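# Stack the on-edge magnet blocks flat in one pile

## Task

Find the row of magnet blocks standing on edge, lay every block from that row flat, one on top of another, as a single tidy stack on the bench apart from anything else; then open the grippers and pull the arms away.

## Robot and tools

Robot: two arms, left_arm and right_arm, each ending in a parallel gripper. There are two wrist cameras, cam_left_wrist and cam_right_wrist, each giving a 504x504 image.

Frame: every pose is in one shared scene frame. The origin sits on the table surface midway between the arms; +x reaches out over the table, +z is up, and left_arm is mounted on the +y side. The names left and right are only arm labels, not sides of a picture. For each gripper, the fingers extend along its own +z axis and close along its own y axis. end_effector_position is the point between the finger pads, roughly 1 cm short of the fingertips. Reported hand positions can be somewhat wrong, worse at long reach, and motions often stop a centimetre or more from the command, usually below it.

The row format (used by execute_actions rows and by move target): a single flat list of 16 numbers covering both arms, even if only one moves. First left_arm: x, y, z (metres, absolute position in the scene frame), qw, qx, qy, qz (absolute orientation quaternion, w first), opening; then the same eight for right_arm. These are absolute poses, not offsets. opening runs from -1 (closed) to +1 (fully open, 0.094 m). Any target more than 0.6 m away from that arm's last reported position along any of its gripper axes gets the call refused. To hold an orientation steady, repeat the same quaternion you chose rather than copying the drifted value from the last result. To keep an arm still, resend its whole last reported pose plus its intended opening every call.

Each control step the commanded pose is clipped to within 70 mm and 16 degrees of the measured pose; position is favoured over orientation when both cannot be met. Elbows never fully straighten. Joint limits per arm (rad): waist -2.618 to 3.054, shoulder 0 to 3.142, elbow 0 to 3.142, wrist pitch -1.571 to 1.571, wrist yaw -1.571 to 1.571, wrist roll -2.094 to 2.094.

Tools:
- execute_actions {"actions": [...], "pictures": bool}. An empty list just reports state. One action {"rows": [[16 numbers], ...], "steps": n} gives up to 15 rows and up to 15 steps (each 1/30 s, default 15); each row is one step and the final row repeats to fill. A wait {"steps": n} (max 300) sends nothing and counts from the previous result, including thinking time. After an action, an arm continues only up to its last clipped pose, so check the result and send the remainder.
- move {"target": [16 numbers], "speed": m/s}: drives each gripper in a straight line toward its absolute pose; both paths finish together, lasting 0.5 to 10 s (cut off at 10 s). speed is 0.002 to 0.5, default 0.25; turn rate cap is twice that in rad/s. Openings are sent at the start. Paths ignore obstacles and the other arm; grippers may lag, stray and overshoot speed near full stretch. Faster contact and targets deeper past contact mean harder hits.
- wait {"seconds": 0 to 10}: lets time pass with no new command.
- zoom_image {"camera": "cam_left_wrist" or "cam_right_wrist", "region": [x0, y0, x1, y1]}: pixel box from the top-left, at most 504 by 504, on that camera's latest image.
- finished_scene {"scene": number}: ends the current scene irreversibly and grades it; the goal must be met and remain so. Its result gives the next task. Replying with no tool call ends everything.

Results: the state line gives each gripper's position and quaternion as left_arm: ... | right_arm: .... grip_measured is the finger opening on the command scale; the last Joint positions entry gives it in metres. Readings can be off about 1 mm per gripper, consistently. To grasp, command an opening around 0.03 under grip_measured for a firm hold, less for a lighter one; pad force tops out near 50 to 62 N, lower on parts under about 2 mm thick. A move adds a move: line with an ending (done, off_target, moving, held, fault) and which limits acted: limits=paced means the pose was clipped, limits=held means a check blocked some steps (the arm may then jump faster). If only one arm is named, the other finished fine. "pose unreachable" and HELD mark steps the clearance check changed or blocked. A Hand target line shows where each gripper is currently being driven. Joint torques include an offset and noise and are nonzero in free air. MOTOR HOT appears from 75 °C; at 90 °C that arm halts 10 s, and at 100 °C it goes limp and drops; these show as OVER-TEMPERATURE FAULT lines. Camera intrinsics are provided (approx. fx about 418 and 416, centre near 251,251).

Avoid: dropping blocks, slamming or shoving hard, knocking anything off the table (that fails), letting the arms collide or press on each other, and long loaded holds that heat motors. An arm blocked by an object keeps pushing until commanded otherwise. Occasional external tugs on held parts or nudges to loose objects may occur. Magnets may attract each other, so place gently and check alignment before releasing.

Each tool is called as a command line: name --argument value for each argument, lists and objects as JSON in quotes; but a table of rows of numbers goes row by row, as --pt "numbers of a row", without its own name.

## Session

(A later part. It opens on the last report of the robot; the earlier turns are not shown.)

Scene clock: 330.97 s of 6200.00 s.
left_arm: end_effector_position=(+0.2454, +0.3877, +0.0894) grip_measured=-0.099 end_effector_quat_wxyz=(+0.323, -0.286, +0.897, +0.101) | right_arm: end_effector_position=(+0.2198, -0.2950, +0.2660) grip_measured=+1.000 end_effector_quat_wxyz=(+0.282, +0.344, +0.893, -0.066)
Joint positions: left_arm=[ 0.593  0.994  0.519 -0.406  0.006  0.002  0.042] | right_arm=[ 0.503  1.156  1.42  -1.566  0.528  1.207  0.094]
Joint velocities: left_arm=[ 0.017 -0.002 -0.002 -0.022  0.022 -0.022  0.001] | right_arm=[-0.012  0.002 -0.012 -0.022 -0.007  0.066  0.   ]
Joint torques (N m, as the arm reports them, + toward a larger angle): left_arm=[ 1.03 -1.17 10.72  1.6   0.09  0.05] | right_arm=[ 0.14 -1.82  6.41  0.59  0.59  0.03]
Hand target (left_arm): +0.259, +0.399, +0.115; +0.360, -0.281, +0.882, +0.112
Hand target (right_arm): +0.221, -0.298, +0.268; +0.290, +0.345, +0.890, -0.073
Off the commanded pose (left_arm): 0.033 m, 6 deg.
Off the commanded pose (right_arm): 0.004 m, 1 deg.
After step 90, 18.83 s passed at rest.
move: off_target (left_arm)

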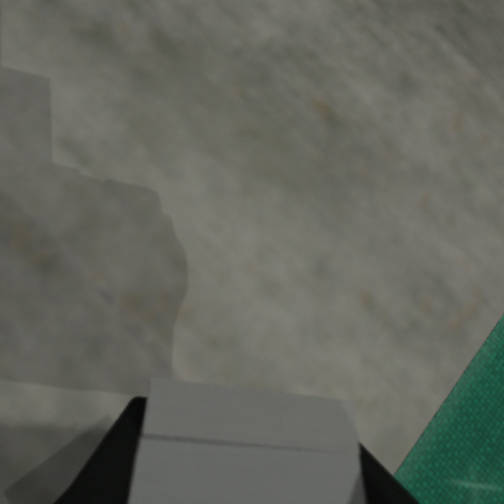

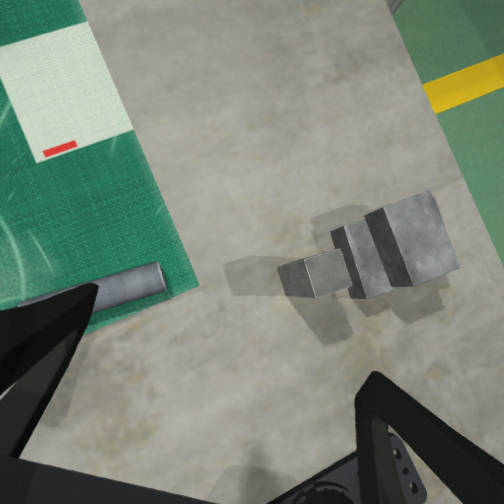

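move --target '[0.265,0.402,0.10,-0.1901,-0.2947,0.9345,-0.0600,-0.15,0.221,-0.298,0.268,0.290,0.345,0.890,-0.073,1]' --speed 0.1

Scene clock: 347.90 s of 6200.00 s.
left_arm: end_effector_position=(+0.2623, +0.4021, +0.0873) grip_measured=-0.099 end_effector_quat_wxyz=(-0.170, -0.300, +0.937, -0.053) | right_arm: end_effector_position=(+0.2198, -0.2950, +0.2660) grip_measured=+1.000 end_effector_quat_wxyz=(+0.282, +0.344, +0.893, -0.066)
Joint positions: left_arm=[ 0.593  2.037  1.66  -1.551 -0.004  0.003  0.042] | right_arm=[ 0.503  1.156  1.42  -1.566  0.528  1.207  0.094]
Joint velocities: left_arm=[ 0.002 -0.007 -0.012 -0.051 -0.007 -0.007  0.001] | right_arm=[ 0.007  0.017 -0.002 -0.007 -0.037  0.037  0.   ]
Joint torques (N m, as the arm reports them, + toward a larger angle): left_arm=[-1.14 -9.39  8.2  -0.65 -0.13 -0.01] | right_arm=[ 0.11 -1.79  6.37  0.59  0.59  0.04]
Hand target (left_arm): +0.264, +0.402, +0.099; -0.167, -0.293, +0.940, -0.045
Hand target (right_arm): +0.221, -0.298, +0.268; +0.290, +0.345, +0.890, -0.073
Off the commanded pose (left_arm): 0.013 m, 3 deg.
Off the commanded pose (right_arm): 0.004 m, 1 deg.
joint sent to its limit (left arm) — the command would take joint 4 (wrist pitch) past its lower limit, so that joint was sent only as far as its limit.
After step 90, 8.23 s passed at rest.
move: off_target (left_arm)

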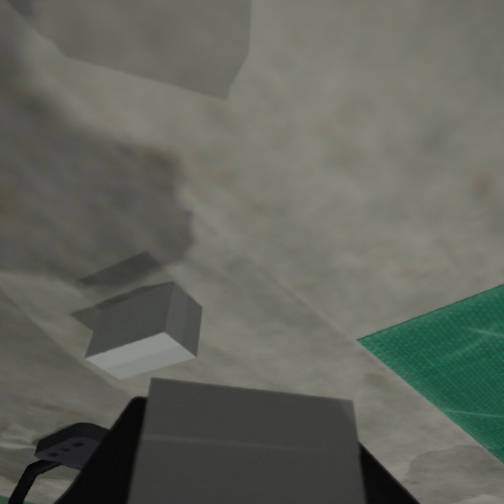

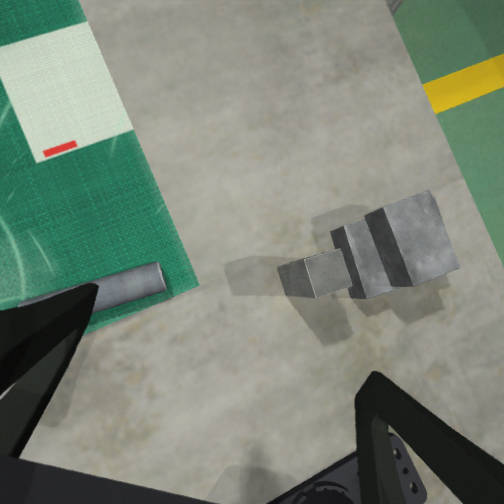

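move --target '[0.265,0.402,0.05,-0.1901,-0.2947,0.9345,-0.0600,-0.15,0.221,-0.298,0.268,0.290,0.345,0.890,-0.073,1]' --speed 0.04

Scene clock: 380.10 s of 6200.00 s.
left_arm: end_effector_position=(+0.2649, +0.4040, +0.0448) grip_measured=-0.099 end_effector_quat_wxyz=(-0.192, -0.298, +0.933, -0.060) | right_arm: end_effector_position=(+0.2197, -0.2949, +0.2660) grip_measured=+1.000 end_effector_quat_wxyz=(+0.282, +0.344, +0.893, -0.066)
Joint positions: left_arm=[ 0.593  2.131  1.613 -1.458 -0.004  0.003  0.042] | right_arm=[ 0.503  1.156  1.42  -1.566  0.528  1.207  0.094]
Joint velocities: left_arm=[ 0.007 -0.002 -0.002 -0.022 -0.022 -0.007  0.001] | right_arm=[-0.012 -0.012  0.007  0.051  0.007 -0.081  0.   ]
Joint torques (N m, as the arm reports them, + toward a larger angle): left_arm=[ -0.51 -10.     5.13  -0.53   0.01   0.  ] | right_arm=[ 0.14 -1.83  6.36  0.58  0.59  0.01]
Hand target (left_arm): +0.265, +0.402, +0.050; -0.190, -0.294, +0.935, -0.060
Hand target (right_arm): +0.221, -0.298, +0.268; +0.290, +0.345, +0.890, -0.073
Off the commanded pose (left_arm): 0.006 m, 0 deg.
Off the commanded pose (right_arm): 0.004 m, 1 deg.
After step 90, 27.93 s passed at rest.
move: done

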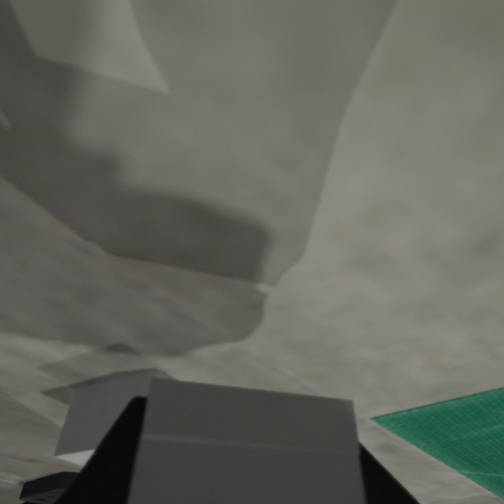

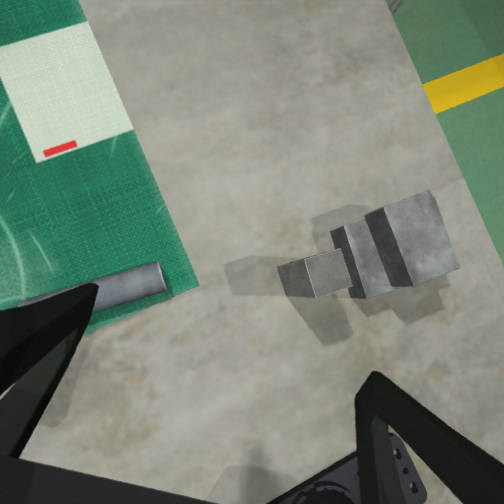

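move --target '[0.265,0.402,0.026,-0.1901,-0.2947,0.9345,-0.0600,-0.15,0.221,-0.298,0.268,0.290,0.345,0.890,-0.073,1]' --speed 0.015

Scene clock: 384.03 s of 6200.00 s.
left_arm: end_effector_position=(+0.2651, +0.4042, +0.0220) grip_measured=-0.099 end_effector_quat_wxyz=(-0.191, -0.298, +0.933, -0.059) | right_arm: end_effector_position=(+0.2197, -0.2949, +0.2660) grip_measured=+1.000 end_effector_quat_wxyz=(+0.282, +0.344, +0.893, -0.066)
Joint positions: left_arm=[ 0.593  2.157  1.56  -1.376 -0.004  0.003  0.042] | right_arm=[ 0.503  1.156  1.42  -1.566  0.528  1.207  0.094]
Joint velocities: left_arm=[-0.017  0.012 -0.007 -0.007 -0.022  0.007 -0.   ] | right_arm=[-0.007 -0.012 -0.007 -0.007  0.022 -0.007  0.   ]
Joint torques (N m, as the arm reports them, + toward a larger angle): left_arm=[-0.53 -9.96  4.79 -0.54  0.04  0.  ] | right_arm=[ 0.08 -1.83  6.33  0.57  0.58  0.02]
Hand target (left_arm): +0.265, +0.402, +0.026; -0.190, -0.295, +0.935, -0.060
Hand target (right_arm): +0.221, -0.298, +0.268; +0.290, +0.345, +0.890, -0.073
Off the commanded pose (left_arm): 0.005 m, 0 deg.
Off the commanded pose (right_arm): 0.004 m, 1 deg.
move: done

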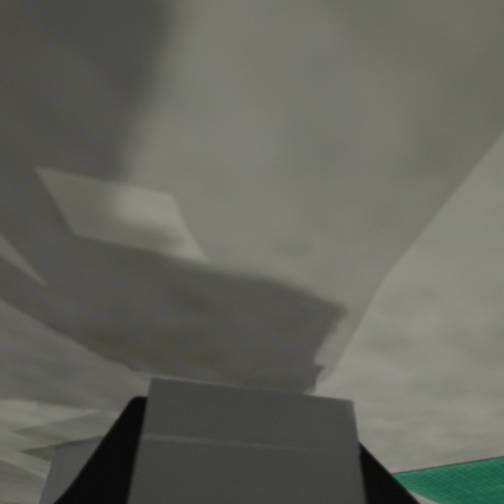

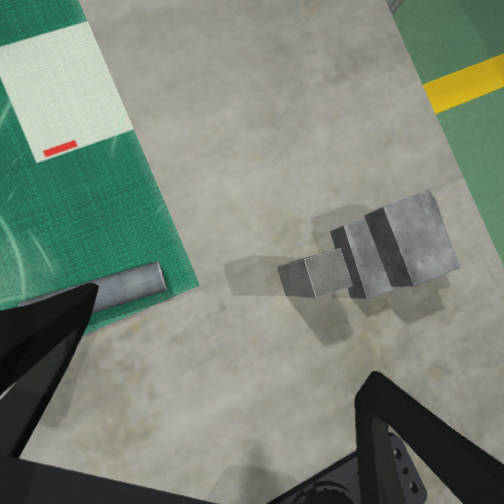

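execute_actions --actions '[{"rows":[[0.265,0.402,0.025,-0.1901,-0.2947,0.9345,-0.0600,-0.15,0.221,-0.298,0.268,0.290,0.345,0.890,-0.073,1],[0.265,0.402,0.024,-0.1901,-0.2947,0.9345,-0.0600,-0.15,0.221,-0.298,0.268,0.290,0.345,0.890,-0.073,1],[0.265,0.402,0.023,-0.1901,-0.2947,0.9345,-0.0600,-0.15,0.221,-0.298,0.268,0.290,0.345,0.890,-0.073,1],[0.265,0.402,0.022,-0.1901,-0.2947,0.9345,-0.0600,-0.15,0.221,-0.298,0.268,0.290,0.345,0.890,-0.073,1],[0.265,0.402,0.021,-0.1901,-0.2947,0.9345,-0.0600,-0.15,0.221,-0.298,0.268,0.290,0.345,0.890,-0.073,1],[0.265,0.402,0.020,-0.1901,-0.2947,0.9345,-0.0600,-0.15,0.221,-0.298,0.268,0.290,0.345,0.890,-0.073,1]],"steps":15}]'

Scene clock: 389.50 s of 6200.00 s.
left_arm: end_effector_position=(+0.2647, +0.4039, +0.0155) grip_measured=-0.099 end_effector_quat_wxyz=(-0.192, -0.298, +0.933, -0.060) | right_arm: end_effector_position=(+0.2198, -0.2950, +0.2661) grip_measured=+1.000 end_effector_quat_wxyz=(+0.282, +0.344, +0.893, -0.066)
Joint positions: left_arm=[ 0.593  2.166  1.547 -1.356 -0.004  0.003  0.042] | right_arm=[ 0.503  1.156  1.42  -1.566  0.529  1.207  0.094]
Joint velocities: left_arm=[ 0.007 -0.007 -0.002  0.037  0.051  0.007  0.   ] | right_arm=[ 0.002 -0.012 -0.007 -0.022 -0.037 -0.051  0.   ]
Joint torques (N m, as the arm reports them, + toward a larger angle): left_arm=[ -0.48 -10.01   4.91  -0.55   0.02  -0.01] | right_arm=[ 0.12 -1.73  6.29  0.58  0.59  0.02]
Hand target (left_arm): +0.265, +0.402, +0.020; -0.190, -0.295, +0.935, -0.060
Hand target (right_arm): +0.221, -0.298, +0.268; +0.290, +0.345, +0.890, -0.073
Off the commanded pose (left_arm): 0.005 m, 0 deg.
Off the commanded pose (right_arm): 0.004 m, 1 deg.
Steps of this call (steps 1 to 90: nothing new was sent; then 1.97 s passed at rest; steps 91 to 105: all 15 steps of this action). Readings (end_effector_position):
91: left_arm (+0.2654, +0.4045, +0.0218) | right_arm (+0.2198, -0.2950, +0.2661)
92: left_arm (+0.2656, +0.4046, +0.0217) | right_arm (+0.2198, -0.2950, +0.2661)
94: left_arm (+0.2659, +0.4048, +0.0213) | right_arm (+0.2198, -0.2950, +0.2661)
98: left_arm (+0.2653, +0.4044, +0.0186) | right_arm (+0.2198, -0.2950, +0.2661)
105: the state above

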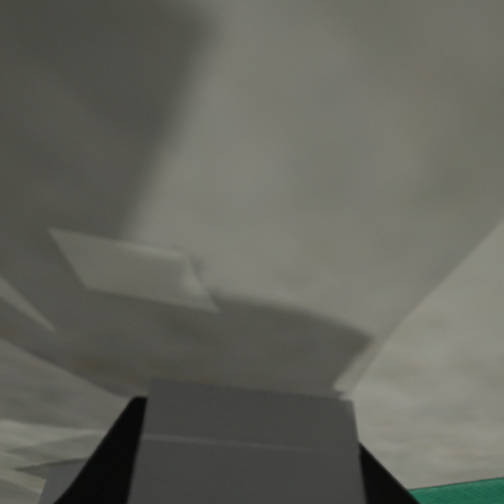

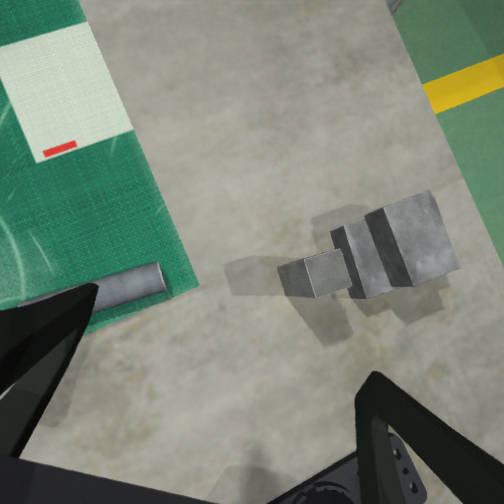

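execute_actions --actions '[{"rows":[[0.265,0.402,0.0195,-0.1901,-0.2947,0.9345,-0.0600,-0.15,0.221,-0.298,0.268,0.290,0.345,0.890,-0.073,1],[0.265,0.402,0.019,-0.1901,-0.2947,0.9345,-0.0600,-0.15,0.221,-0.298,0.268,0.290,0.345,0.890,-0.073,1],[0.265,0.402,0.0185,-0.1901,-0.2947,0.9345,-0.0600,-0.15,0.221,-0.298,0.268,0.290,0.345,0.890,-0.073,1],[0.265,0.402,0.018,-0.1901,-0.2947,0.9345,-0.0600,-0.15,0.221,-0.298,0.268,0.290,0.345,0.890,-0.073,1],[0.265,0.402,0.0175,-0.1901,-0.2947,0.9345,-0.0600,-0.15,0.221,-0.298,0.268,0.290,0.345,0.890,-0.073,1],[0.265,0.402,0.017,-0.1901,-0.2947,0.9345,-0.0600,-0.15,0.221,-0.298,0.268,0.290,0.345,0.890,-0.073,1],[0.265,0.402,0.0165,-0.1901,-0.2947,0.9345,-0.0600,-0.15,0.221,-0.298,0.268,0.290,0.345,0.890,-0.073,1],[0.265,0.402,0.016,-0.1901,-0.2947,0.9345,-0.0600,-0.15,0.221,-0.298,0.268,0.290,0.345,0.890,-0.073,1]],"steps":15}]' --pictures false

Scene clock: 397.53 s of 6200.00 s.
left_arm: end_effector_position=(+0.2673, +0.4058, +0.0142) grip_measured=-0.099 end_effector_quat_wxyz=(-0.185, -0.299, +0.934, -0.058) | right_arm: end_effector_position=(+0.2198, -0.2950, +0.2661) grip_measured=+1.000 end_effector_quat_wxyz=(+0.282, +0.344, +0.893, -0.066)
Joint positions: left_arm=[ 0.593  2.166  1.547 -1.342 -0.004  0.003  0.042] | right_arm=[ 0.503  1.156  1.42  -1.566  0.529  1.207  0.094]
Joint velocities: left_arm=[-0.007 -0.007 -0.007 -0.066 -0.022 -0.037 -0.001] | right_arm=[-0.027 -0.002 -0.007  0.007 -0.007 -0.081  0.   ]
Joint torques (N m, as the arm reports them, + toward a larger angle): left_arm=[-0.61 -9.65  4.27 -0.48  0.01 -0.01] | right_arm=[ 0.07 -1.85  6.34  0.59  0.57  0.04]
Hand target (left_arm): +0.265, +0.402, +0.016; -0.190, -0.295, +0.935, -0.060
Hand target (right_arm): +0.221, -0.298, +0.268; +0.290, +0.345, +0.890, -0.073
Off the commanded pose (left_arm): 0.005 m, 1 deg.
Off the commanded pose (right_arm): 0.004 m, 1 deg.
Steps of this call (steps 1 to 90: nothing new was sent; then 4.53 s passed at rest; steps 91 to 105: all 15 steps of this action). Readings (end_effector_position):
91: left_arm (+0.2650, +0.4042, +0.0153) | right_arm (+0.2198, -0.2950, +0.2661)
92: left_arm (+0.2651, +0.4042, +0.0153) | right_arm (+0.2198, -0.2950, +0.2661)
94: left_arm (+0.2654, +0.4044, +0.0151) | right_arm (+0.2198, -0.2950, +0.2661)
98: left_arm (+0.2663, +0.4051, +0.0147) | right_arm (+0.2198, -0.2950, +0.2661)
105: the state above

execute_actions --actions '[{"rows":[[0.265,0.402,0.015,-0.1901,-0.2947,0.9345,-0.0600,-0.15,0.221,-0.298,0.268,0.290,0.345,0.890,-0.073,1],[0.265,0.402,0.014,-0.1901,-0.2947,0.9345,-0.0600,-0.15,0.221,-0.298,0.268,0.290,0.345,0.890,-0.073,1],[0.265,0.402,0.013,-0.1901,-0.2947,0.9345,-0.0600,-0.15,0.221,-0.298,0.268,0.290,0.345,0.890,-0.073,1],[0.265,0.402,0.012,-0.1901,-0.2947,0.9345,-0.0600,-0.15,0.221,-0.298,0.268,0.290,0.345,0.890,-0.073,1],[0.265,0.402,0.011,-0.1901,-0.2947,0.9345,-0.0600,-0.15,0.221,-0.298,0.268,0.290,0.345,0.890,-0.073,1]],"steps":15}]'

Scene clock: 403.50 s of 6200.00 s.
left_arm: end_effector_position=(+0.2669, +0.4055, +0.0135) grip_measured=-0.099 end_effector_quat_wxyz=(-0.185, -0.299, +0.934, -0.058) | right_arm: end_effector_position=(+0.2198, -0.2950, +0.2661) grip_measured=+1.000 end_effector_quat_wxyz=(+0.282, +0.344, +0.893, -0.066)
Joint positions: left_arm=[ 0.593  2.166  1.544 -1.339 -0.004  0.003  0.042] | right_arm=[ 0.503  1.156  1.42  -1.566  0.529  1.207  0.094]
Joint velocities: left_arm=[-0.007  0.002 -0.012 -0.007 -0.051  0.007  0.001] | right_arm=[ 0.012  0.012 -0.017 -0.022 -0.037 -0.022  0.   ]
Joint torques (N m, as the arm reports them, + toward a larger angle): left_arm=[-0.5  -9.02  3.67 -0.36  0.01  0.  ] | right_arm=[ 0.12 -1.84  6.39  0.58  0.56  0.04]
Hand target (left_arm): +0.265, +0.402, +0.011; -0.190, -0.295, +0.935, -0.060
Hand target (right_arm): +0.221, -0.298, +0.268; +0.290, +0.345, +0.890, -0.073
Off the commanded pose (left_arm): 0.005 m, 1 deg.
Off the commanded pose (right_arm): 0.004 m, 1 deg.
Steps of this call (steps 1 to 90: nothing new was sent; then 2.47 s passed at rest; steps 91 to 105: all 15 steps of this action). Readings (end_effector_position):
91: left_arm (+0.2671, +0.4057, +0.0138) | right_arm (+0.2198, -0.2950, +0.2661)
92: left_arm (+0.2671, +0.4056, +0.0137) | right_arm (+0.2198, -0.2950, +0.2661)
94: left_arm (+0.2669, +0.4055, +0.0135) | right_arm (+0.2198, -0.2950, +0.2661)
98: left_arm (+0.2669, +0.4055, +0.0135) | right_arm (+0.2198, -0.2950, +0.2661)
105: the state above

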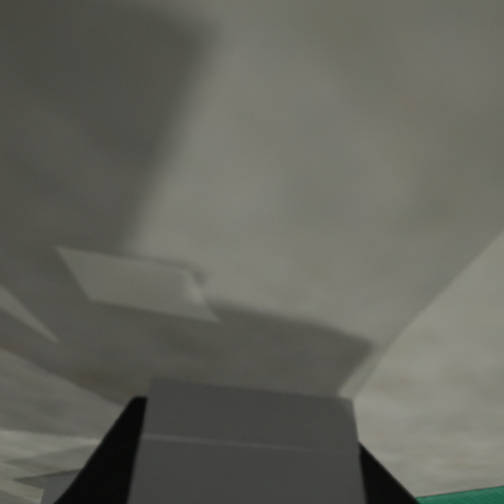

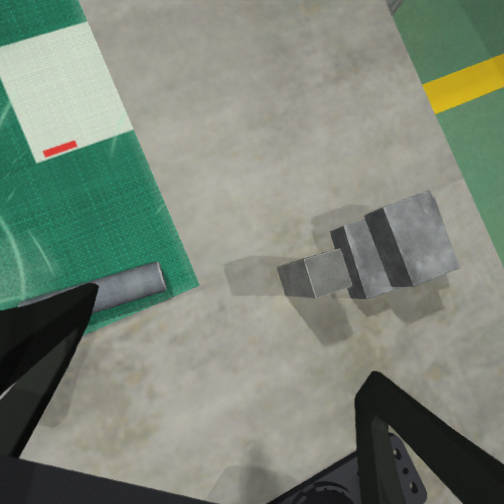

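execute_actions --actions '[{"rows":[[0.266,0.404,0.013,-0.1901,-0.2947,0.9345,-0.0600,-0.135,0.221,-0.298,0.268,0.290,0.345,0.890,-0.073,1],[0.266,0.404,0.013,-0.1901,-0.2947,0.9345,-0.0600,-0.125,0.221,-0.298,0.268,0.290,0.345,0.890,-0.073,1],[0.266,0.404,0.013,-0.1901,-0.2947,0.9345,-0.0600,-0.115,0.221,-0.298,0.268,0.290,0.345,0.890,-0.073,1],[0.266,0.404,0.013,-0.1901,-0.2947,0.9345,-0.0600,-0.105,0.221,-0.298,0.268,0.290,0.345,0.890,-0.073,1],[0.266,0.404,0.013,-0.1901,-0.2947,0.9345,-0.0600,-0.095,0.221,-0.298,0.268,0.290,0.345,0.890,-0.073,1],[0.266,0.404,0.013,-0.1901,-0.2947,0.9345,-0.0600,-0.085,0.221,-0.298,0.268,0.290,0.345,0.890,-0.073,1],[0.266,0.404,0.013,-0.1901,-0.2947,0.9345,-0.0600,-0.075,0.221,-0.298,0.268,0.290,0.345,0.890,-0.073,1],[0.266,0.404,0.013,-0.1901,-0.2947,0.9345,-0.0600,-0.06,0.221,-0.298,0.268,0.290,0.345,0.890,-0.073,1],[0.266,0.404,0.013,-0.1901,-0.2947,0.9345,-0.0600,-0.04,0.221,-0.298,0.268,0.290,0.345,0.890,-0.073,1],[0.266,0.404,0.013,-0.1901,-0.2947,0.9345,-0.0600,-0.01,0.221,-0.298,0.268,0.290,0.345,0.890,-0.073,1],[0.266,0.404,0.013,-0.1901,-0.2947,0.9345,-0.0600,0.03,0.221,-0.298,0.268,0.290,0.345,0.890,-0.073,1],[0.266,0.404,0.013,-0.1901,-0.2947,0.9345,-0.0600,0.08,0.221,-0.298,0.268,0.290,0.345,0.890,-0.073,1],[0.266,0.404,0.013,-0.1901,-0.2947,0.9345,-0.0600,0.14,0.221,-0.298,0.268,0.290,0.345,0.890,-0.073,1],[0.266,0.404,0.013,-0.1901,-0.2947,0.9345,-0.0600,0.2,0.221,-0.298,0.268,0.290,0.345,0.890,-0.073,1]],"steps":15}]'

Scene clock: 412.50 s of 6200.00 s.
left_arm: end_effector_position=(+0.2668, +0.4053, +0.0136) grip_measured=+0.192 end_effector_quat_wxyz=(-0.186, -0.298, +0.934, -0.058) | right_arm: end_effector_position=(+0.2198, -0.2950, +0.2661) grip_measured=+1.000 end_effector_quat_wxyz=(+0.282, +0.344, +0.893, -0.066)
Joint positions: left_arm=[ 0.593  2.166  1.544 -1.34  -0.004  0.003  0.056] | right_arm=[ 0.503  1.156  1.42  -1.566  0.529  1.207  0.094]
Joint velocities: left_arm=[-0.002  0.007 -0.007 -0.007 -0.051  0.022  0.013] | right_arm=[ 0.017  0.017  0.007 -0.051 -0.007 -0.007  0.   ]
Joint torques (N m, as the arm reports them, + toward a larger angle): left_arm=[-0.29 -8.76  5.02 -0.46  0.    0.01] | right_arm=[ 0.04 -1.76  6.42  0.58  0.58  0.03]
Hand target (left_arm): +0.266, +0.404, +0.013; -0.190, -0.295, +0.935, -0.060
Hand target (right_arm): +0.221, -0.298, +0.268; +0.290, +0.345, +0.890, -0.073
Off the commanded pose (left_arm): 0.002 m, 1 deg.
Off the commanded pose (right_arm): 0.004 m, 1 deg.
Steps of this call (steps 1 to 90: nothing new was sent; then 5.50 s passed at rest; steps 91 to 105: all 15 steps of this action). Readings (end_effector_position):
91: left_arm (+0.2669, +0.4055, +0.0135) | right_arm (+0.2198, -0.2950, +0.2661)
92: left_arm (+0.2669, +0.4055, +0.0135) | right_arm (+0.2198, -0.2950, +0.2661)
94: left_arm (+0.2669, +0.4055, +0.0135) | right_arm (+0.2198, -0.2950, +0.2661)
98: left_arm (+0.2669, +0.4055, +0.0135) | right_arm (+0.2198, -0.2950, +0.2661)
105: the state above

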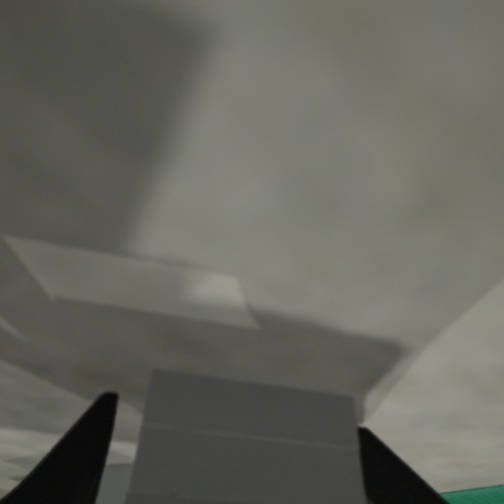

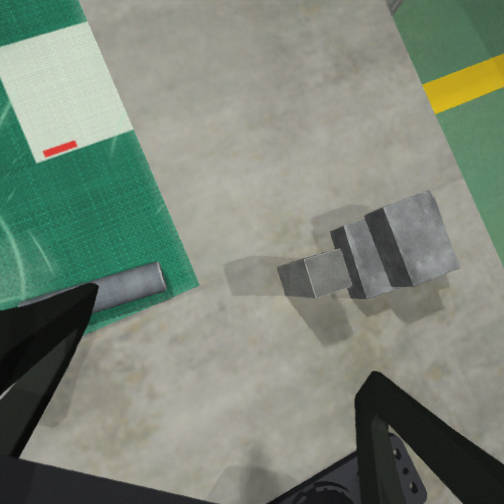

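move --target '[0.266,0.404,0.095,-0.1901,-0.2947,0.9345,-0.0600,0.4,0.221,-0.298,0.268,0.290,0.345,0.890,-0.073,1]' --speed 0.05

Scene clock: 422.03 s of 6200.00 s.
left_arm: end_effector_position=(+0.2615, +0.4016, +0.0813) grip_measured=+0.398 end_effector_quat_wxyz=(-0.189, -0.298, +0.934, -0.059) | right_arm: end_effector_position=(+0.2197, -0.2949, +0.2660) grip_measured=+1.000 end_effector_quat_wxyz=(+0.282, +0.344, +0.893, -0.066)
Joint positions: left_arm=[ 0.593  2.077  1.68  -1.572 -0.004  0.003  0.066] | right_arm=[ 0.503  1.156  1.42  -1.566  0.528  1.207  0.094]
Joint velocities: left_arm=[-0.007 -0.002 -0.007  0.051  0.022  0.037  0.   ] | right_arm=[-0.007  0.002 -0.007 -0.007  0.022 -0.066  0.   ]
Joint torques (N m, as the arm reports them, + toward a larger angle): left_arm=[ -0.25 -11.13   7.28  -0.55   0.01   0.01] | right_arm=[ 0.03 -1.82  6.38  0.58  0.55  0.04]
Hand target (left_arm): +0.265, +0.404, +0.095; -0.170, -0.296, +0.938, -0.053
Hand target (right_arm): +0.221, -0.298, +0.268; +0.290, +0.345, +0.890, -0.073
Off the commanded pose (left_arm): 0.015 m, 0 deg.
Off the commanded pose (right_arm): 0.004 m, 1 deg.
joint sent to its limit (left arm) — the command would take joint 4 (wrist pitch) past its lower limit, so that joint was sent only as far as its limit.
After step 90, 4.57 s passed at rest.
move: off_target (left_arm)

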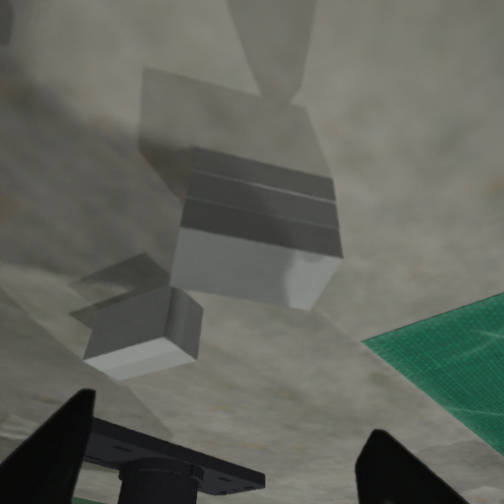

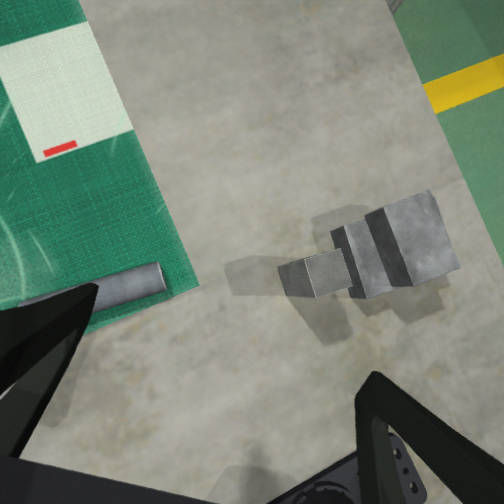

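zoom_image --camera "cam_left_wrist" --region '[60,120,380,400]'

Region (60, 120, 380, 400) of cam_left_wrist's 504x504 image, scaled by 1.575, with more detail than that image has; it fills the top 441 rows of this view, and the rest is white.

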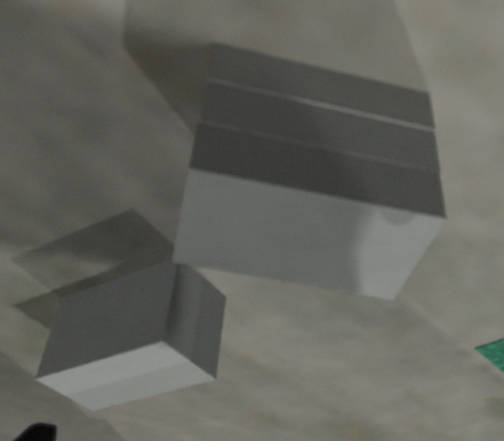

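move --target '[0.200,0.385,0.10,0.4349,-0.5134,0.6571,0.3398,0.6,0.221,-0.298,0.268,0.290,0.345,0.890,-0.073,1]' --speed 0.15

Scene clock: 455.23 s of 6200.00 s.
left_arm: end_effector_position=(+0.2011, +0.3835, +0.0991) grip_measured=+0.598 end_effector_quat_wxyz=(+0.431, -0.519, +0.661, +0.329) | right_arm: end_effector_position=(+0.2198, -0.2950, +0.2660) grip_measured=+1.000 end_effector_quat_wxyz=(+0.282, +0.344, +0.893, -0.066)
Joint positions: left_arm=[-0.027  1.013  0.327 -0.375 -1.079 -1.02   0.075] | right_arm=[ 0.503  1.156  1.42  -1.566  0.528  1.207  0.094]
Joint velocities: left_arm=[ 0.017  0.007 -0.012 -0.095 -0.066  0.022  0.001] | right_arm=[-0.012 -0.007  0.002 -0.007 -0.051 -0.007  0.   ]
Joint torques (N m, as the arm reports them, + toward a larger angle): left_arm=[-1.15  0.28  6.03  1.01 -0.69 -0.05] | right_arm=[ 0.01 -1.77  6.43  0.6   0.6   0.04]
Hand target (left_arm): +0.202, +0.384, +0.102; +0.440, -0.517, +0.653, +0.337
Hand target (right_arm): +0.221, -0.298, +0.268; +0.290, +0.345, +0.890, -0.073
Off the commanded pose (left_arm): 0.002 m, 2 deg.
Off the commanded pose (right_arm): 0.004 m, 1 deg.
After step 90, 24.00 s passed at rest.
move: done

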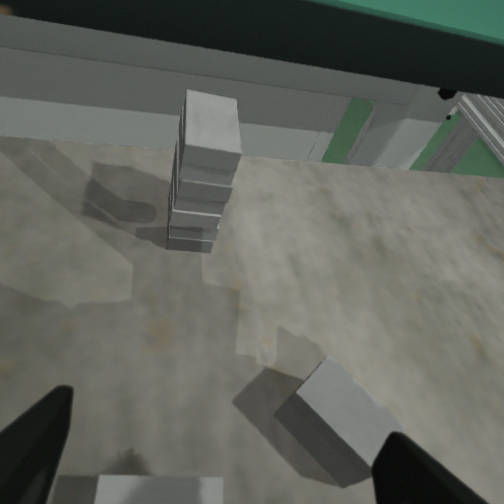

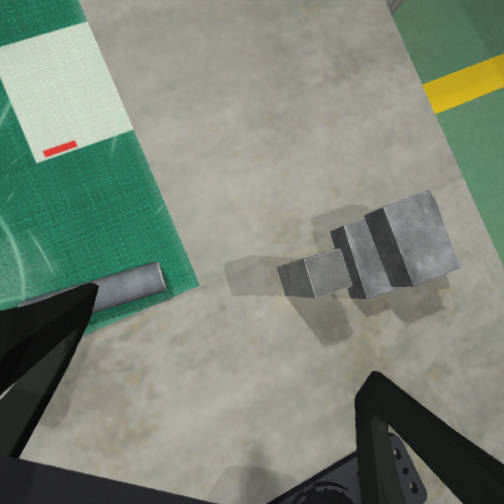

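move --target '[0.172,0.385,0.06,0.4349,-0.5134,0.6571,0.3398,0.45,0.221,-0.298,0.268,0.290,0.345,0.890,-0.073,1]' --speed 0.05

Scene clock: 475.33 s of 6200.00 s.
left_arm: end_effector_position=(+0.1717, +0.3831, +0.0536) grip_measured=+0.452 end_effector_quat_wxyz=(+0.422, -0.514, +0.668, +0.334) | right_arm: end_effector_position=(+0.2198, -0.2950, +0.2660) grip_measured=+1.000 end_effector_quat_wxyz=(+0.282, +0.344, +0.893, -0.066)
Joint positions: left_arm=[-0.027  1.013  0.127 -0.201 -1.075 -1.019  0.068] | right_arm=[ 0.503  1.156  1.42  -1.566  0.528  1.207  0.094]
Joint velocities: left_arm=[-0.002 -0.002 -0.022 -0.007  0.066  0.037  0.   ] | right_arm=[-0.007 -0.002  0.002 -0.007 -0.037 -0.022  0.   ]
Joint torques (N m, as the arm reports them, + toward a larger angle): left_arm=[-0.43 -1.15  5.16  0.95 -0.7   0.04] | right_arm=[ 0.12 -1.77  6.38  0.59  0.59  0.03]
Hand target (left_arm): +0.172, +0.385, +0.060; +0.435, -0.514, +0.657, +0.340
Hand target (right_arm): +0.221, -0.298, +0.268; +0.290, +0.345, +0.890, -0.073
Off the commanded pose (left_arm): 0.007 m, 2 deg.
Off the commanded pose (right_arm): 0.004 m, 1 deg.
After step 90, 15.63 s passed at rest.
move: done

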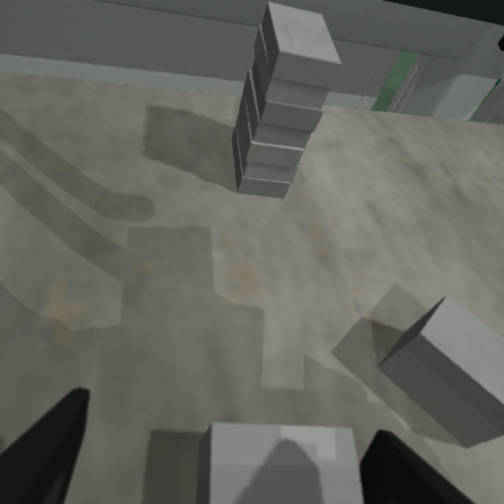

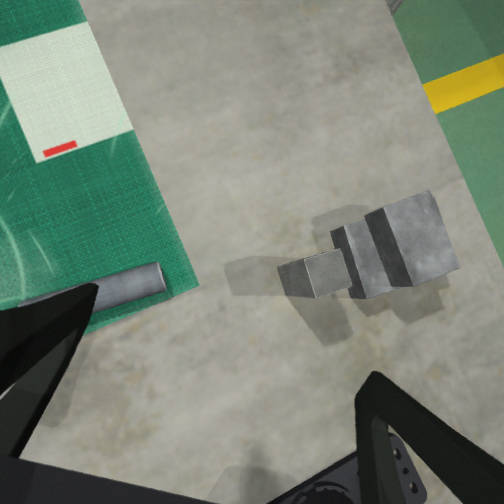

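move --target '[0.195,0.378,0.07,0.3970,-0.5793,0.5998,0.3834,0.45,0.221,-0.298,0.268,0.290,0.345,0.890,-0.073,1]' --speed 0.05

Scene clock: 530.80 s of 6200.00 s.
left_arm: end_effector_position=(+0.1898, +0.3777, +0.0607) grip_measured=+0.452 end_effector_quat_wxyz=(-0.387, +0.586, -0.605, -0.375) | right_arm: end_effector_position=(+0.2198, -0.2950, +0.2660) grip_measured=+1.000 end_effector_quat_wxyz=(+0.282, +0.344, +0.893, -0.066)
Joint positions: left_arm=[-0.09   1.455  0.447 -0.623 -1.137 -1.637  0.068] | right_arm=[ 0.503  1.156  1.42  -1.566  0.528  1.207  0.094]
Joint velocities: left_arm=[-0.022 -0.012  0.007 -0.066 -0.037 -0.051  0.001] | right_arm=[-0.017 -0.002 -0.002 -0.066 -0.051  0.022  0.   ]
Joint torques (N m, as the arm reports them, + toward a larger angle): left_arm=[-1.21 -1.76  6.48  0.   -0.8  -0.08] | right_arm=[ 0.08 -1.8   6.41  0.59  0.6   0.04]
Hand target (left_arm): +0.197, +0.378, +0.070; -0.400, +0.577, -0.601, -0.382
Hand target (right_arm): +0.221, -0.298, +0.268; +0.290, +0.345, +0.890, -0.073
Off the commanded pose (left_arm): 0.011 m, 2 deg.
Off the commanded pose (right_arm): 0.004 m, 1 deg.
After step 90, 49.80 s passed at rest.
move: off_target (left_arm)

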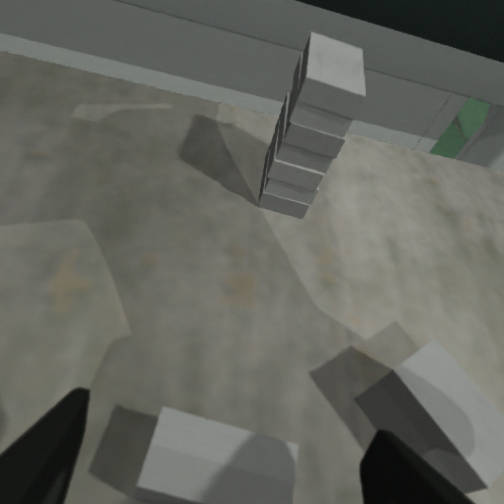

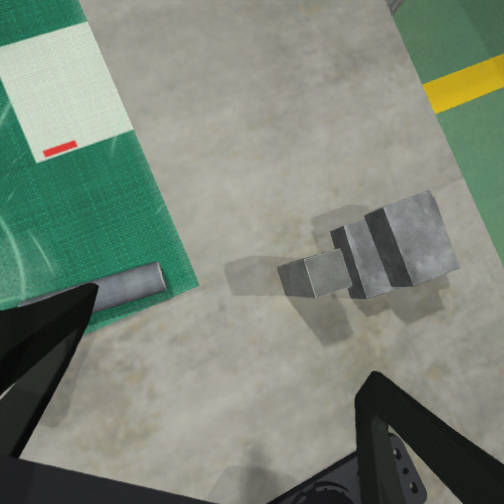

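move --target '[0.193,0.378,0.045,0.3970,-0.5793,0.5998,0.3834,0.3,0.221,-0.298,0.268,0.290,0.345,0.890,-0.073,1]' --speed 0.03

Scene clock: 539.10 s of 6200.00 s.
left_arm: end_effector_position=(+0.1931, +0.3771, +0.0415) grip_measured=+0.302 end_effector_quat_wxyz=(-0.385, +0.590, -0.603, -0.374) | right_arm: end_effector_position=(+0.2198, -0.2950, +0.2660) grip_measured=+1.000 end_effector_quat_wxyz=(+0.282, +0.344, +0.893, -0.066)
Joint positions: left_arm=[-0.09   1.561  0.433 -0.52  -1.132 -1.659  0.061] | right_arm=[ 0.503  1.156  1.42  -1.566  0.528  1.207  0.094]
Joint velocities: left_arm=[-0.007  0.007 -0.007 -0.066  0.022 -0.007  0.002] | right_arm=[-0.002  0.012  0.007 -0.007 -0.051 -0.037  0.   ]
Joint torques (N m, as the arm reports them, + toward a larger angle): left_arm=[-1.06 -2.35  3.13  0.2  -0.76 -0.06] | right_arm=[ 0.1  -1.79  6.38  0.59  0.56  0.01]
Hand target (left_arm): +0.193, +0.378, +0.045; -0.397, +0.580, -0.600, -0.383
Hand target (right_arm): +0.221, -0.298, +0.268; +0.290, +0.345, +0.890, -0.073
Off the commanded pose (left_arm): 0.004 m, 2 deg.
Off the commanded pose (right_arm): 0.004 m, 1 deg.
After step 90, 4.33 s passed at rest.
move: done

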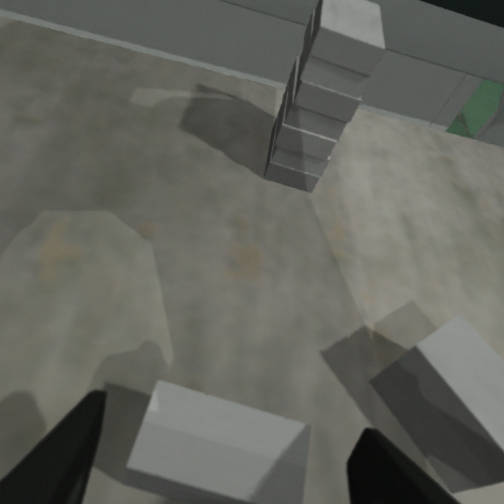

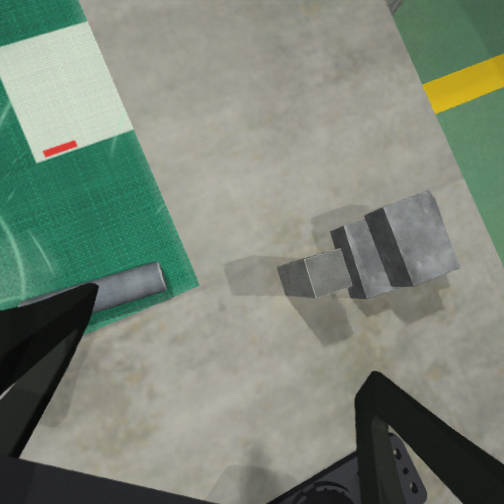

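move --target '[0.193,0.378,0.024,0.3970,-0.5793,0.5998,0.3834,0.3,0.221,-0.298,0.268,0.290,0.345,0.890,-0.073,1]' --speed 0.02

Scene clock: 546.70 s of 6200.00 s.
left_arm: end_effector_position=(+0.1933, +0.3770, +0.0205) grip_measured=+0.302 end_effector_quat_wxyz=(-0.384, +0.590, -0.603, -0.375) | right_arm: end_effector_position=(+0.2197, -0.2949, +0.2660) grip_measured=+1.000 end_effector_quat_wxyz=(+0.282, +0.344, +0.893, -0.066)
Joint positions: left_arm=[-0.09   1.668  0.407 -0.388 -1.131 -1.66   0.061] | right_arm=[ 0.503  1.156  1.42  -1.566  0.528  1.207  0.094]
Joint velocities: left_arm=[-0.012 -0.002 -0.002  0.022 -0.022  0.051  0.001] | right_arm=[-0.017 -0.002 -0.002  0.007 -0.007 -0.066  0.   ]
Joint torques (N m, as the arm reports them, + toward a larger angle): left_arm=[-1.22 -2.66  2.27  0.21 -0.77 -0.07] | right_arm=[ 0.04 -1.79  6.42  0.56  0.56  0.02]
Hand target (left_arm): +0.193, +0.378, +0.024; -0.397, +0.579, -0.600, -0.383
Hand target (right_arm): +0.221, -0.298, +0.268; +0.290, +0.345, +0.890, -0.073
Off the commanded pose (left_arm): 0.004 m, 2 deg.
Off the commanded pose (right_arm): 0.004 m, 1 deg.
After step 90, 3.43 s passed at rest.
move: done

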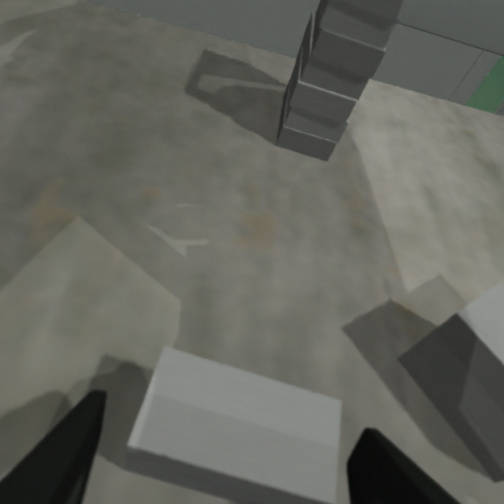

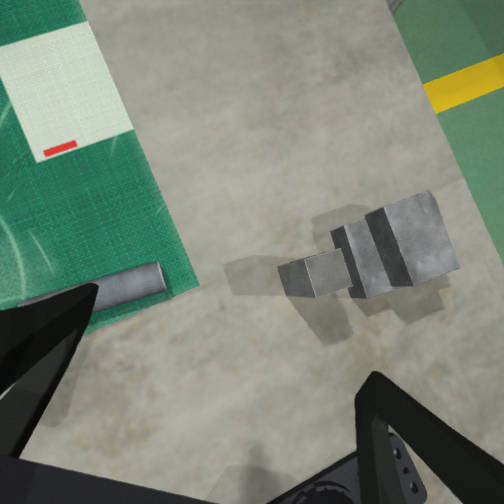

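move --target '[0.195,0.381,0.015,0.3970,-0.5793,0.5998,0.3834,0.3,0.221,-0.298,0.268,0.290,0.345,0.890,-0.073,1]' --speed 0.012

Scene clock: 553.87 s of 6200.00 s.
left_arm: end_effector_position=(+0.1992, +0.3774, +0.0133) grip_measured=+0.302 end_effector_quat_wxyz=(-0.393, +0.588, -0.603, -0.370) | right_arm: end_effector_position=(+0.2197, -0.2949, +0.2660) grip_measured=+1.000 end_effector_quat_wxyz=(+0.282, +0.344, +0.893, -0.066)
Joint positions: left_arm=[-0.09   1.713  0.396 -0.29  -1.14  -1.629  0.061] | right_arm=[ 0.503  1.156  1.42  -1.566  0.528  1.207  0.094]
Joint velocities: left_arm=[ 0.002  0.002 -0.002  0.037  0.022 -0.037 -0.001] | right_arm=[ 0.002  0.012  0.012 -0.007 -0.051 -0.037  0.   ]
Joint torques (N m, as the arm reports them, + toward a larger angle): left_arm=[ 0.52 -2.68  1.96  0.33 -0.7   0.04] | right_arm=[ 0.21 -1.8   6.37  0.6   0.61  0.05]
Hand target (left_arm): +0.195, +0.381, +0.015; -0.397, +0.580, -0.600, -0.383
Hand target (right_arm): +0.221, -0.298, +0.268; +0.290, +0.345, +0.890, -0.073
Off the commanded pose (left_arm): 0.006 m, 2 deg.
Off the commanded pose (right_arm): 0.004 m, 1 deg.
After step 90, 2.33 s passed at rest.
move: done

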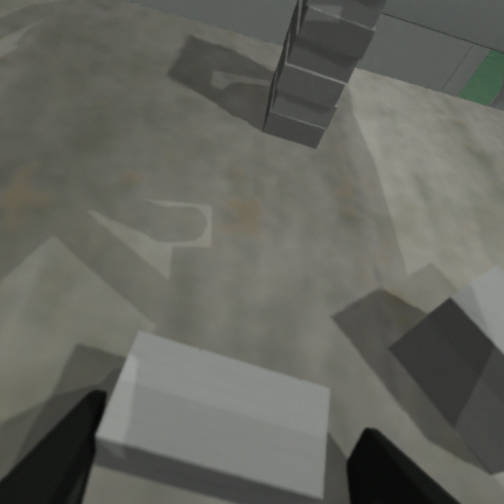

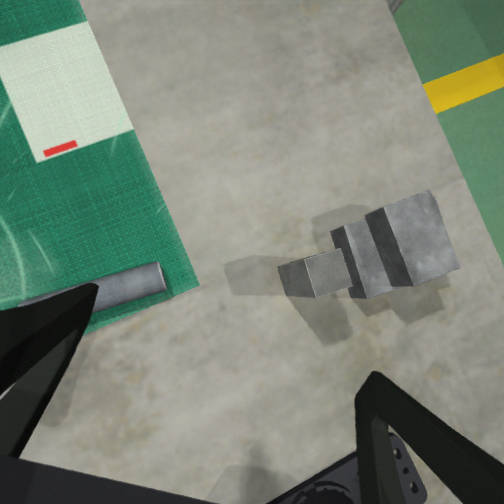

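move --target '[0.194,0.388,0.016,0.3970,-0.5793,0.5998,0.3834,0.3,0.221,-0.298,0.268,0.290,0.345,0.890,-0.073,1]' --speed 0.012

Scene clock: 559.87 s of 6200.00 s.
left_arm: end_effector_position=(+0.1984, +0.3844, +0.0125) grip_measured=+0.302 end_effector_quat_wxyz=(-0.394, +0.580, -0.605, -0.378) | right_arm: end_effector_position=(+0.2197, -0.2949, +0.2660) grip_measured=+1.000 end_effector_quat_wxyz=(+0.281, +0.344, +0.893, -0.066)
Joint positions: left_arm=[-0.056  1.713  0.368 -0.188 -1.156 -1.531  0.061] | right_arm=[ 0.503  1.156  1.42  -1.566  0.528  1.207  0.094]
Joint velocities: left_arm=[ 0.002  0.007 -0.017  0.051 -0.081 -0.022 -0.001] | right_arm=[-0.022 -0.002 -0.002 -0.037  0.051 -0.066  0.   ]
Joint torques (N m, as the arm reports them, + toward a larger angle): left_arm=[ 1.2  -5.06  1.79  0.33 -0.57  0.12] | right_arm=[ 0.05 -1.82  6.4   0.6   0.57  0.03]
Hand target (left_arm): +0.194, +0.388, +0.016; -0.396, +0.580, -0.600, -0.384
Hand target (right_arm): +0.221, -0.298, +0.268; +0.290, +0.345, +0.890, -0.073
Off the commanded pose (left_arm): 0.007 m, 1 deg.
Off the commanded pose (right_arm): 0.004 m, 1 deg.
After step 90, 1.43 s passed at rest.
move: done

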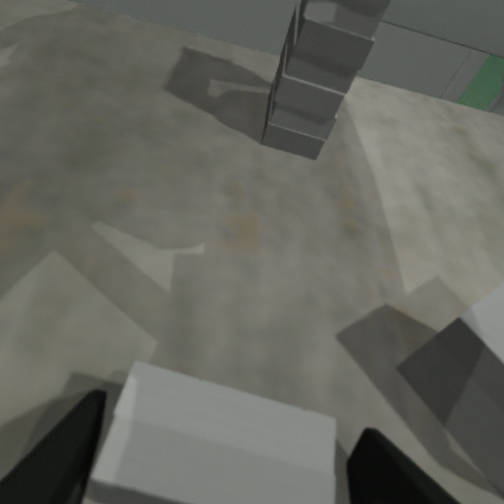

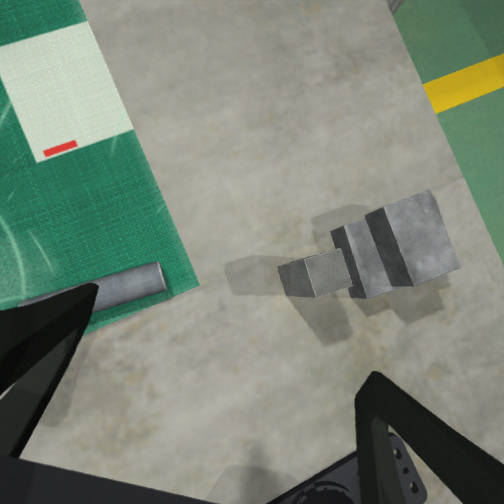

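execute_actions --actions '[{"rows":[[0.197,0.385,0.015,0.3970,-0.5793,0.5998,0.3834,0.26,0.221,-0.298,0.268,0.290,0.345,0.890,-0.073,1],[0.197,0.385,0.015,0.3970,-0.5793,0.5998,0.3834,0.22,0.221,-0.298,0.268,0.290,0.345,0.890,-0.073,1],[0.197,0.385,0.015,0.3970,-0.5793,0.5998,0.3834,0.18,0.221,-0.298,0.268,0.290,0.345,0.890,-0.073,1],[0.197,0.385,0.015,0.3970,-0.5793,0.5998,0.3834,0.15,0.221,-0.298,0.268,0.290,0.345,0.890,-0.073,1],[0.197,0.385,0.015,0.3970,-0.5793,0.5998,0.3834,0.12,0.221,-0.298,0.268,0.290,0.345,0.890,-0.073,1],[0.197,0.385,0.015,0.3970,-0.5793,0.5998,0.3834,0.09,0.221,-0.298,0.268,0.290,0.345,0.890,-0.073,1],[0.197,0.385,0.015,0.3970,-0.5793,0.5998,0.3834,0.07,0.221,-0.298,0.268,0.290,0.345,0.890,-0.073,1],[0.197,0.385,0.015,0.3970,-0.5793,0.5998,0.3834,0.05,0.221,-0.298,0.268,0.290,0.345,0.890,-0.073,1],[0.197,0.385,0.015,0.3970,-0.5793,0.5998,0.3834,0.03,0.221,-0.298,0.268,0.290,0.345,0.890,-0.073,1],[0.197,0.385,0.015,0.3970,-0.5793,0.5998,0.3834,0.01,0.221,-0.298,0.268,0.290,0.345,0.890,-0.073,1],[0.197,0.385,0.015,0.3970,-0.5793,0.5998,0.3834,-0.01,0.221,-0.298,0.268,0.290,0.345,0.890,-0.073,1],[0.197,0.385,0.015,0.3970,-0.5793,0.5998,0.3834,-0.03,0.221,-0.298,0.268,0.290,0.345,0.890,-0.073,1],[0.197,0.385,0.015,0.3970,-0.5793,0.5998,0.3834,-0.05,0.221,-0.298,0.268,0.290,0.345,0.890,-0.073,1]],"steps":15}]'

Scene clock: 567.87 s of 6200.00 s.
left_arm: end_effector_position=(+0.1960, +0.3847, +0.0126) grip_measured=-0.047 end_effector_quat_wxyz=(-0.394, +0.582, -0.602, -0.379) | right_arm: end_effector_position=(+0.2198, -0.2950, +0.2661) grip_measured=+1.000 end_effector_quat_wxyz=(+0.282, +0.344, +0.893, -0.066)
Joint positions: left_arm=[-0.055  1.713  0.367 -0.203 -1.157 -1.548  0.045] | right_arm=[ 0.503  1.156  1.42  -1.566  0.529  1.207  0.094]
Joint velocities: left_arm=[ 0.007 -0.017 -0.017  0.007 -0.037 -0.007 -0.002] | right_arm=[-0.002 -0.017  0.002 -0.022 -0.022  0.007  0.   ]
Joint torques (N m, as the arm reports them, + toward a larger angle): left_arm=[-0.35 -3.42  3.42  0.22 -0.6  -0.06] | right_arm=[ 0.13 -1.82  6.34  0.58  0.56  0.03]
Hand target (left_arm): +0.197, +0.385, +0.015; -0.397, +0.579, -0.600, -0.383
Hand target (right_arm): +0.221, -0.298, +0.268; +0.290, +0.345, +0.890, -0.073
Off the commanded pose (left_arm): 0.003 m, 1 deg.
Off the commanded pose (right_arm): 0.004 m, 1 deg.
Steps of this call (steps 1 to 90: nothing new was sent; then 4.50 s passed at rest; steps 91 to 105: all 15 steps of this action). Readings (end_effector_position):
91: left_arm (+0.1983, +0.3845, +0.0125) | right_arm (+0.2198, -0.2950, +0.2660)
92: left_arm (+0.1979, +0.3846, +0.0125) | right_arm (+0.2198, -0.2950, +0.2660)
94: left_arm (+0.1974, +0.3846, +0.0125) | right_arm (+0.2198, -0.2950, +0.2660)
98: left_arm (+0.1966, +0.3846, +0.0126) | right_arm (+0.2198, -0.2950, +0.2660)
105: the state above

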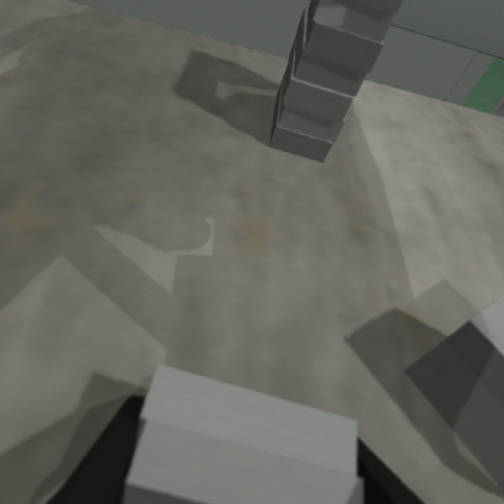

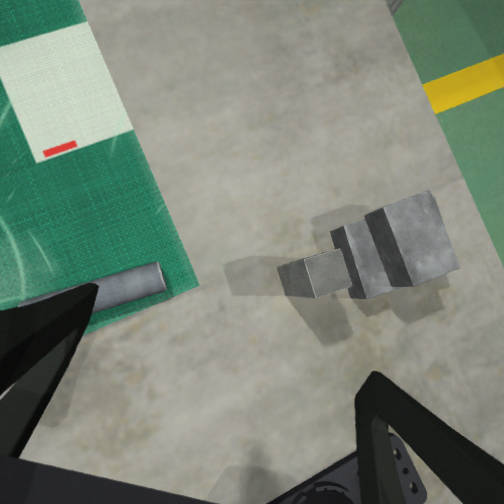

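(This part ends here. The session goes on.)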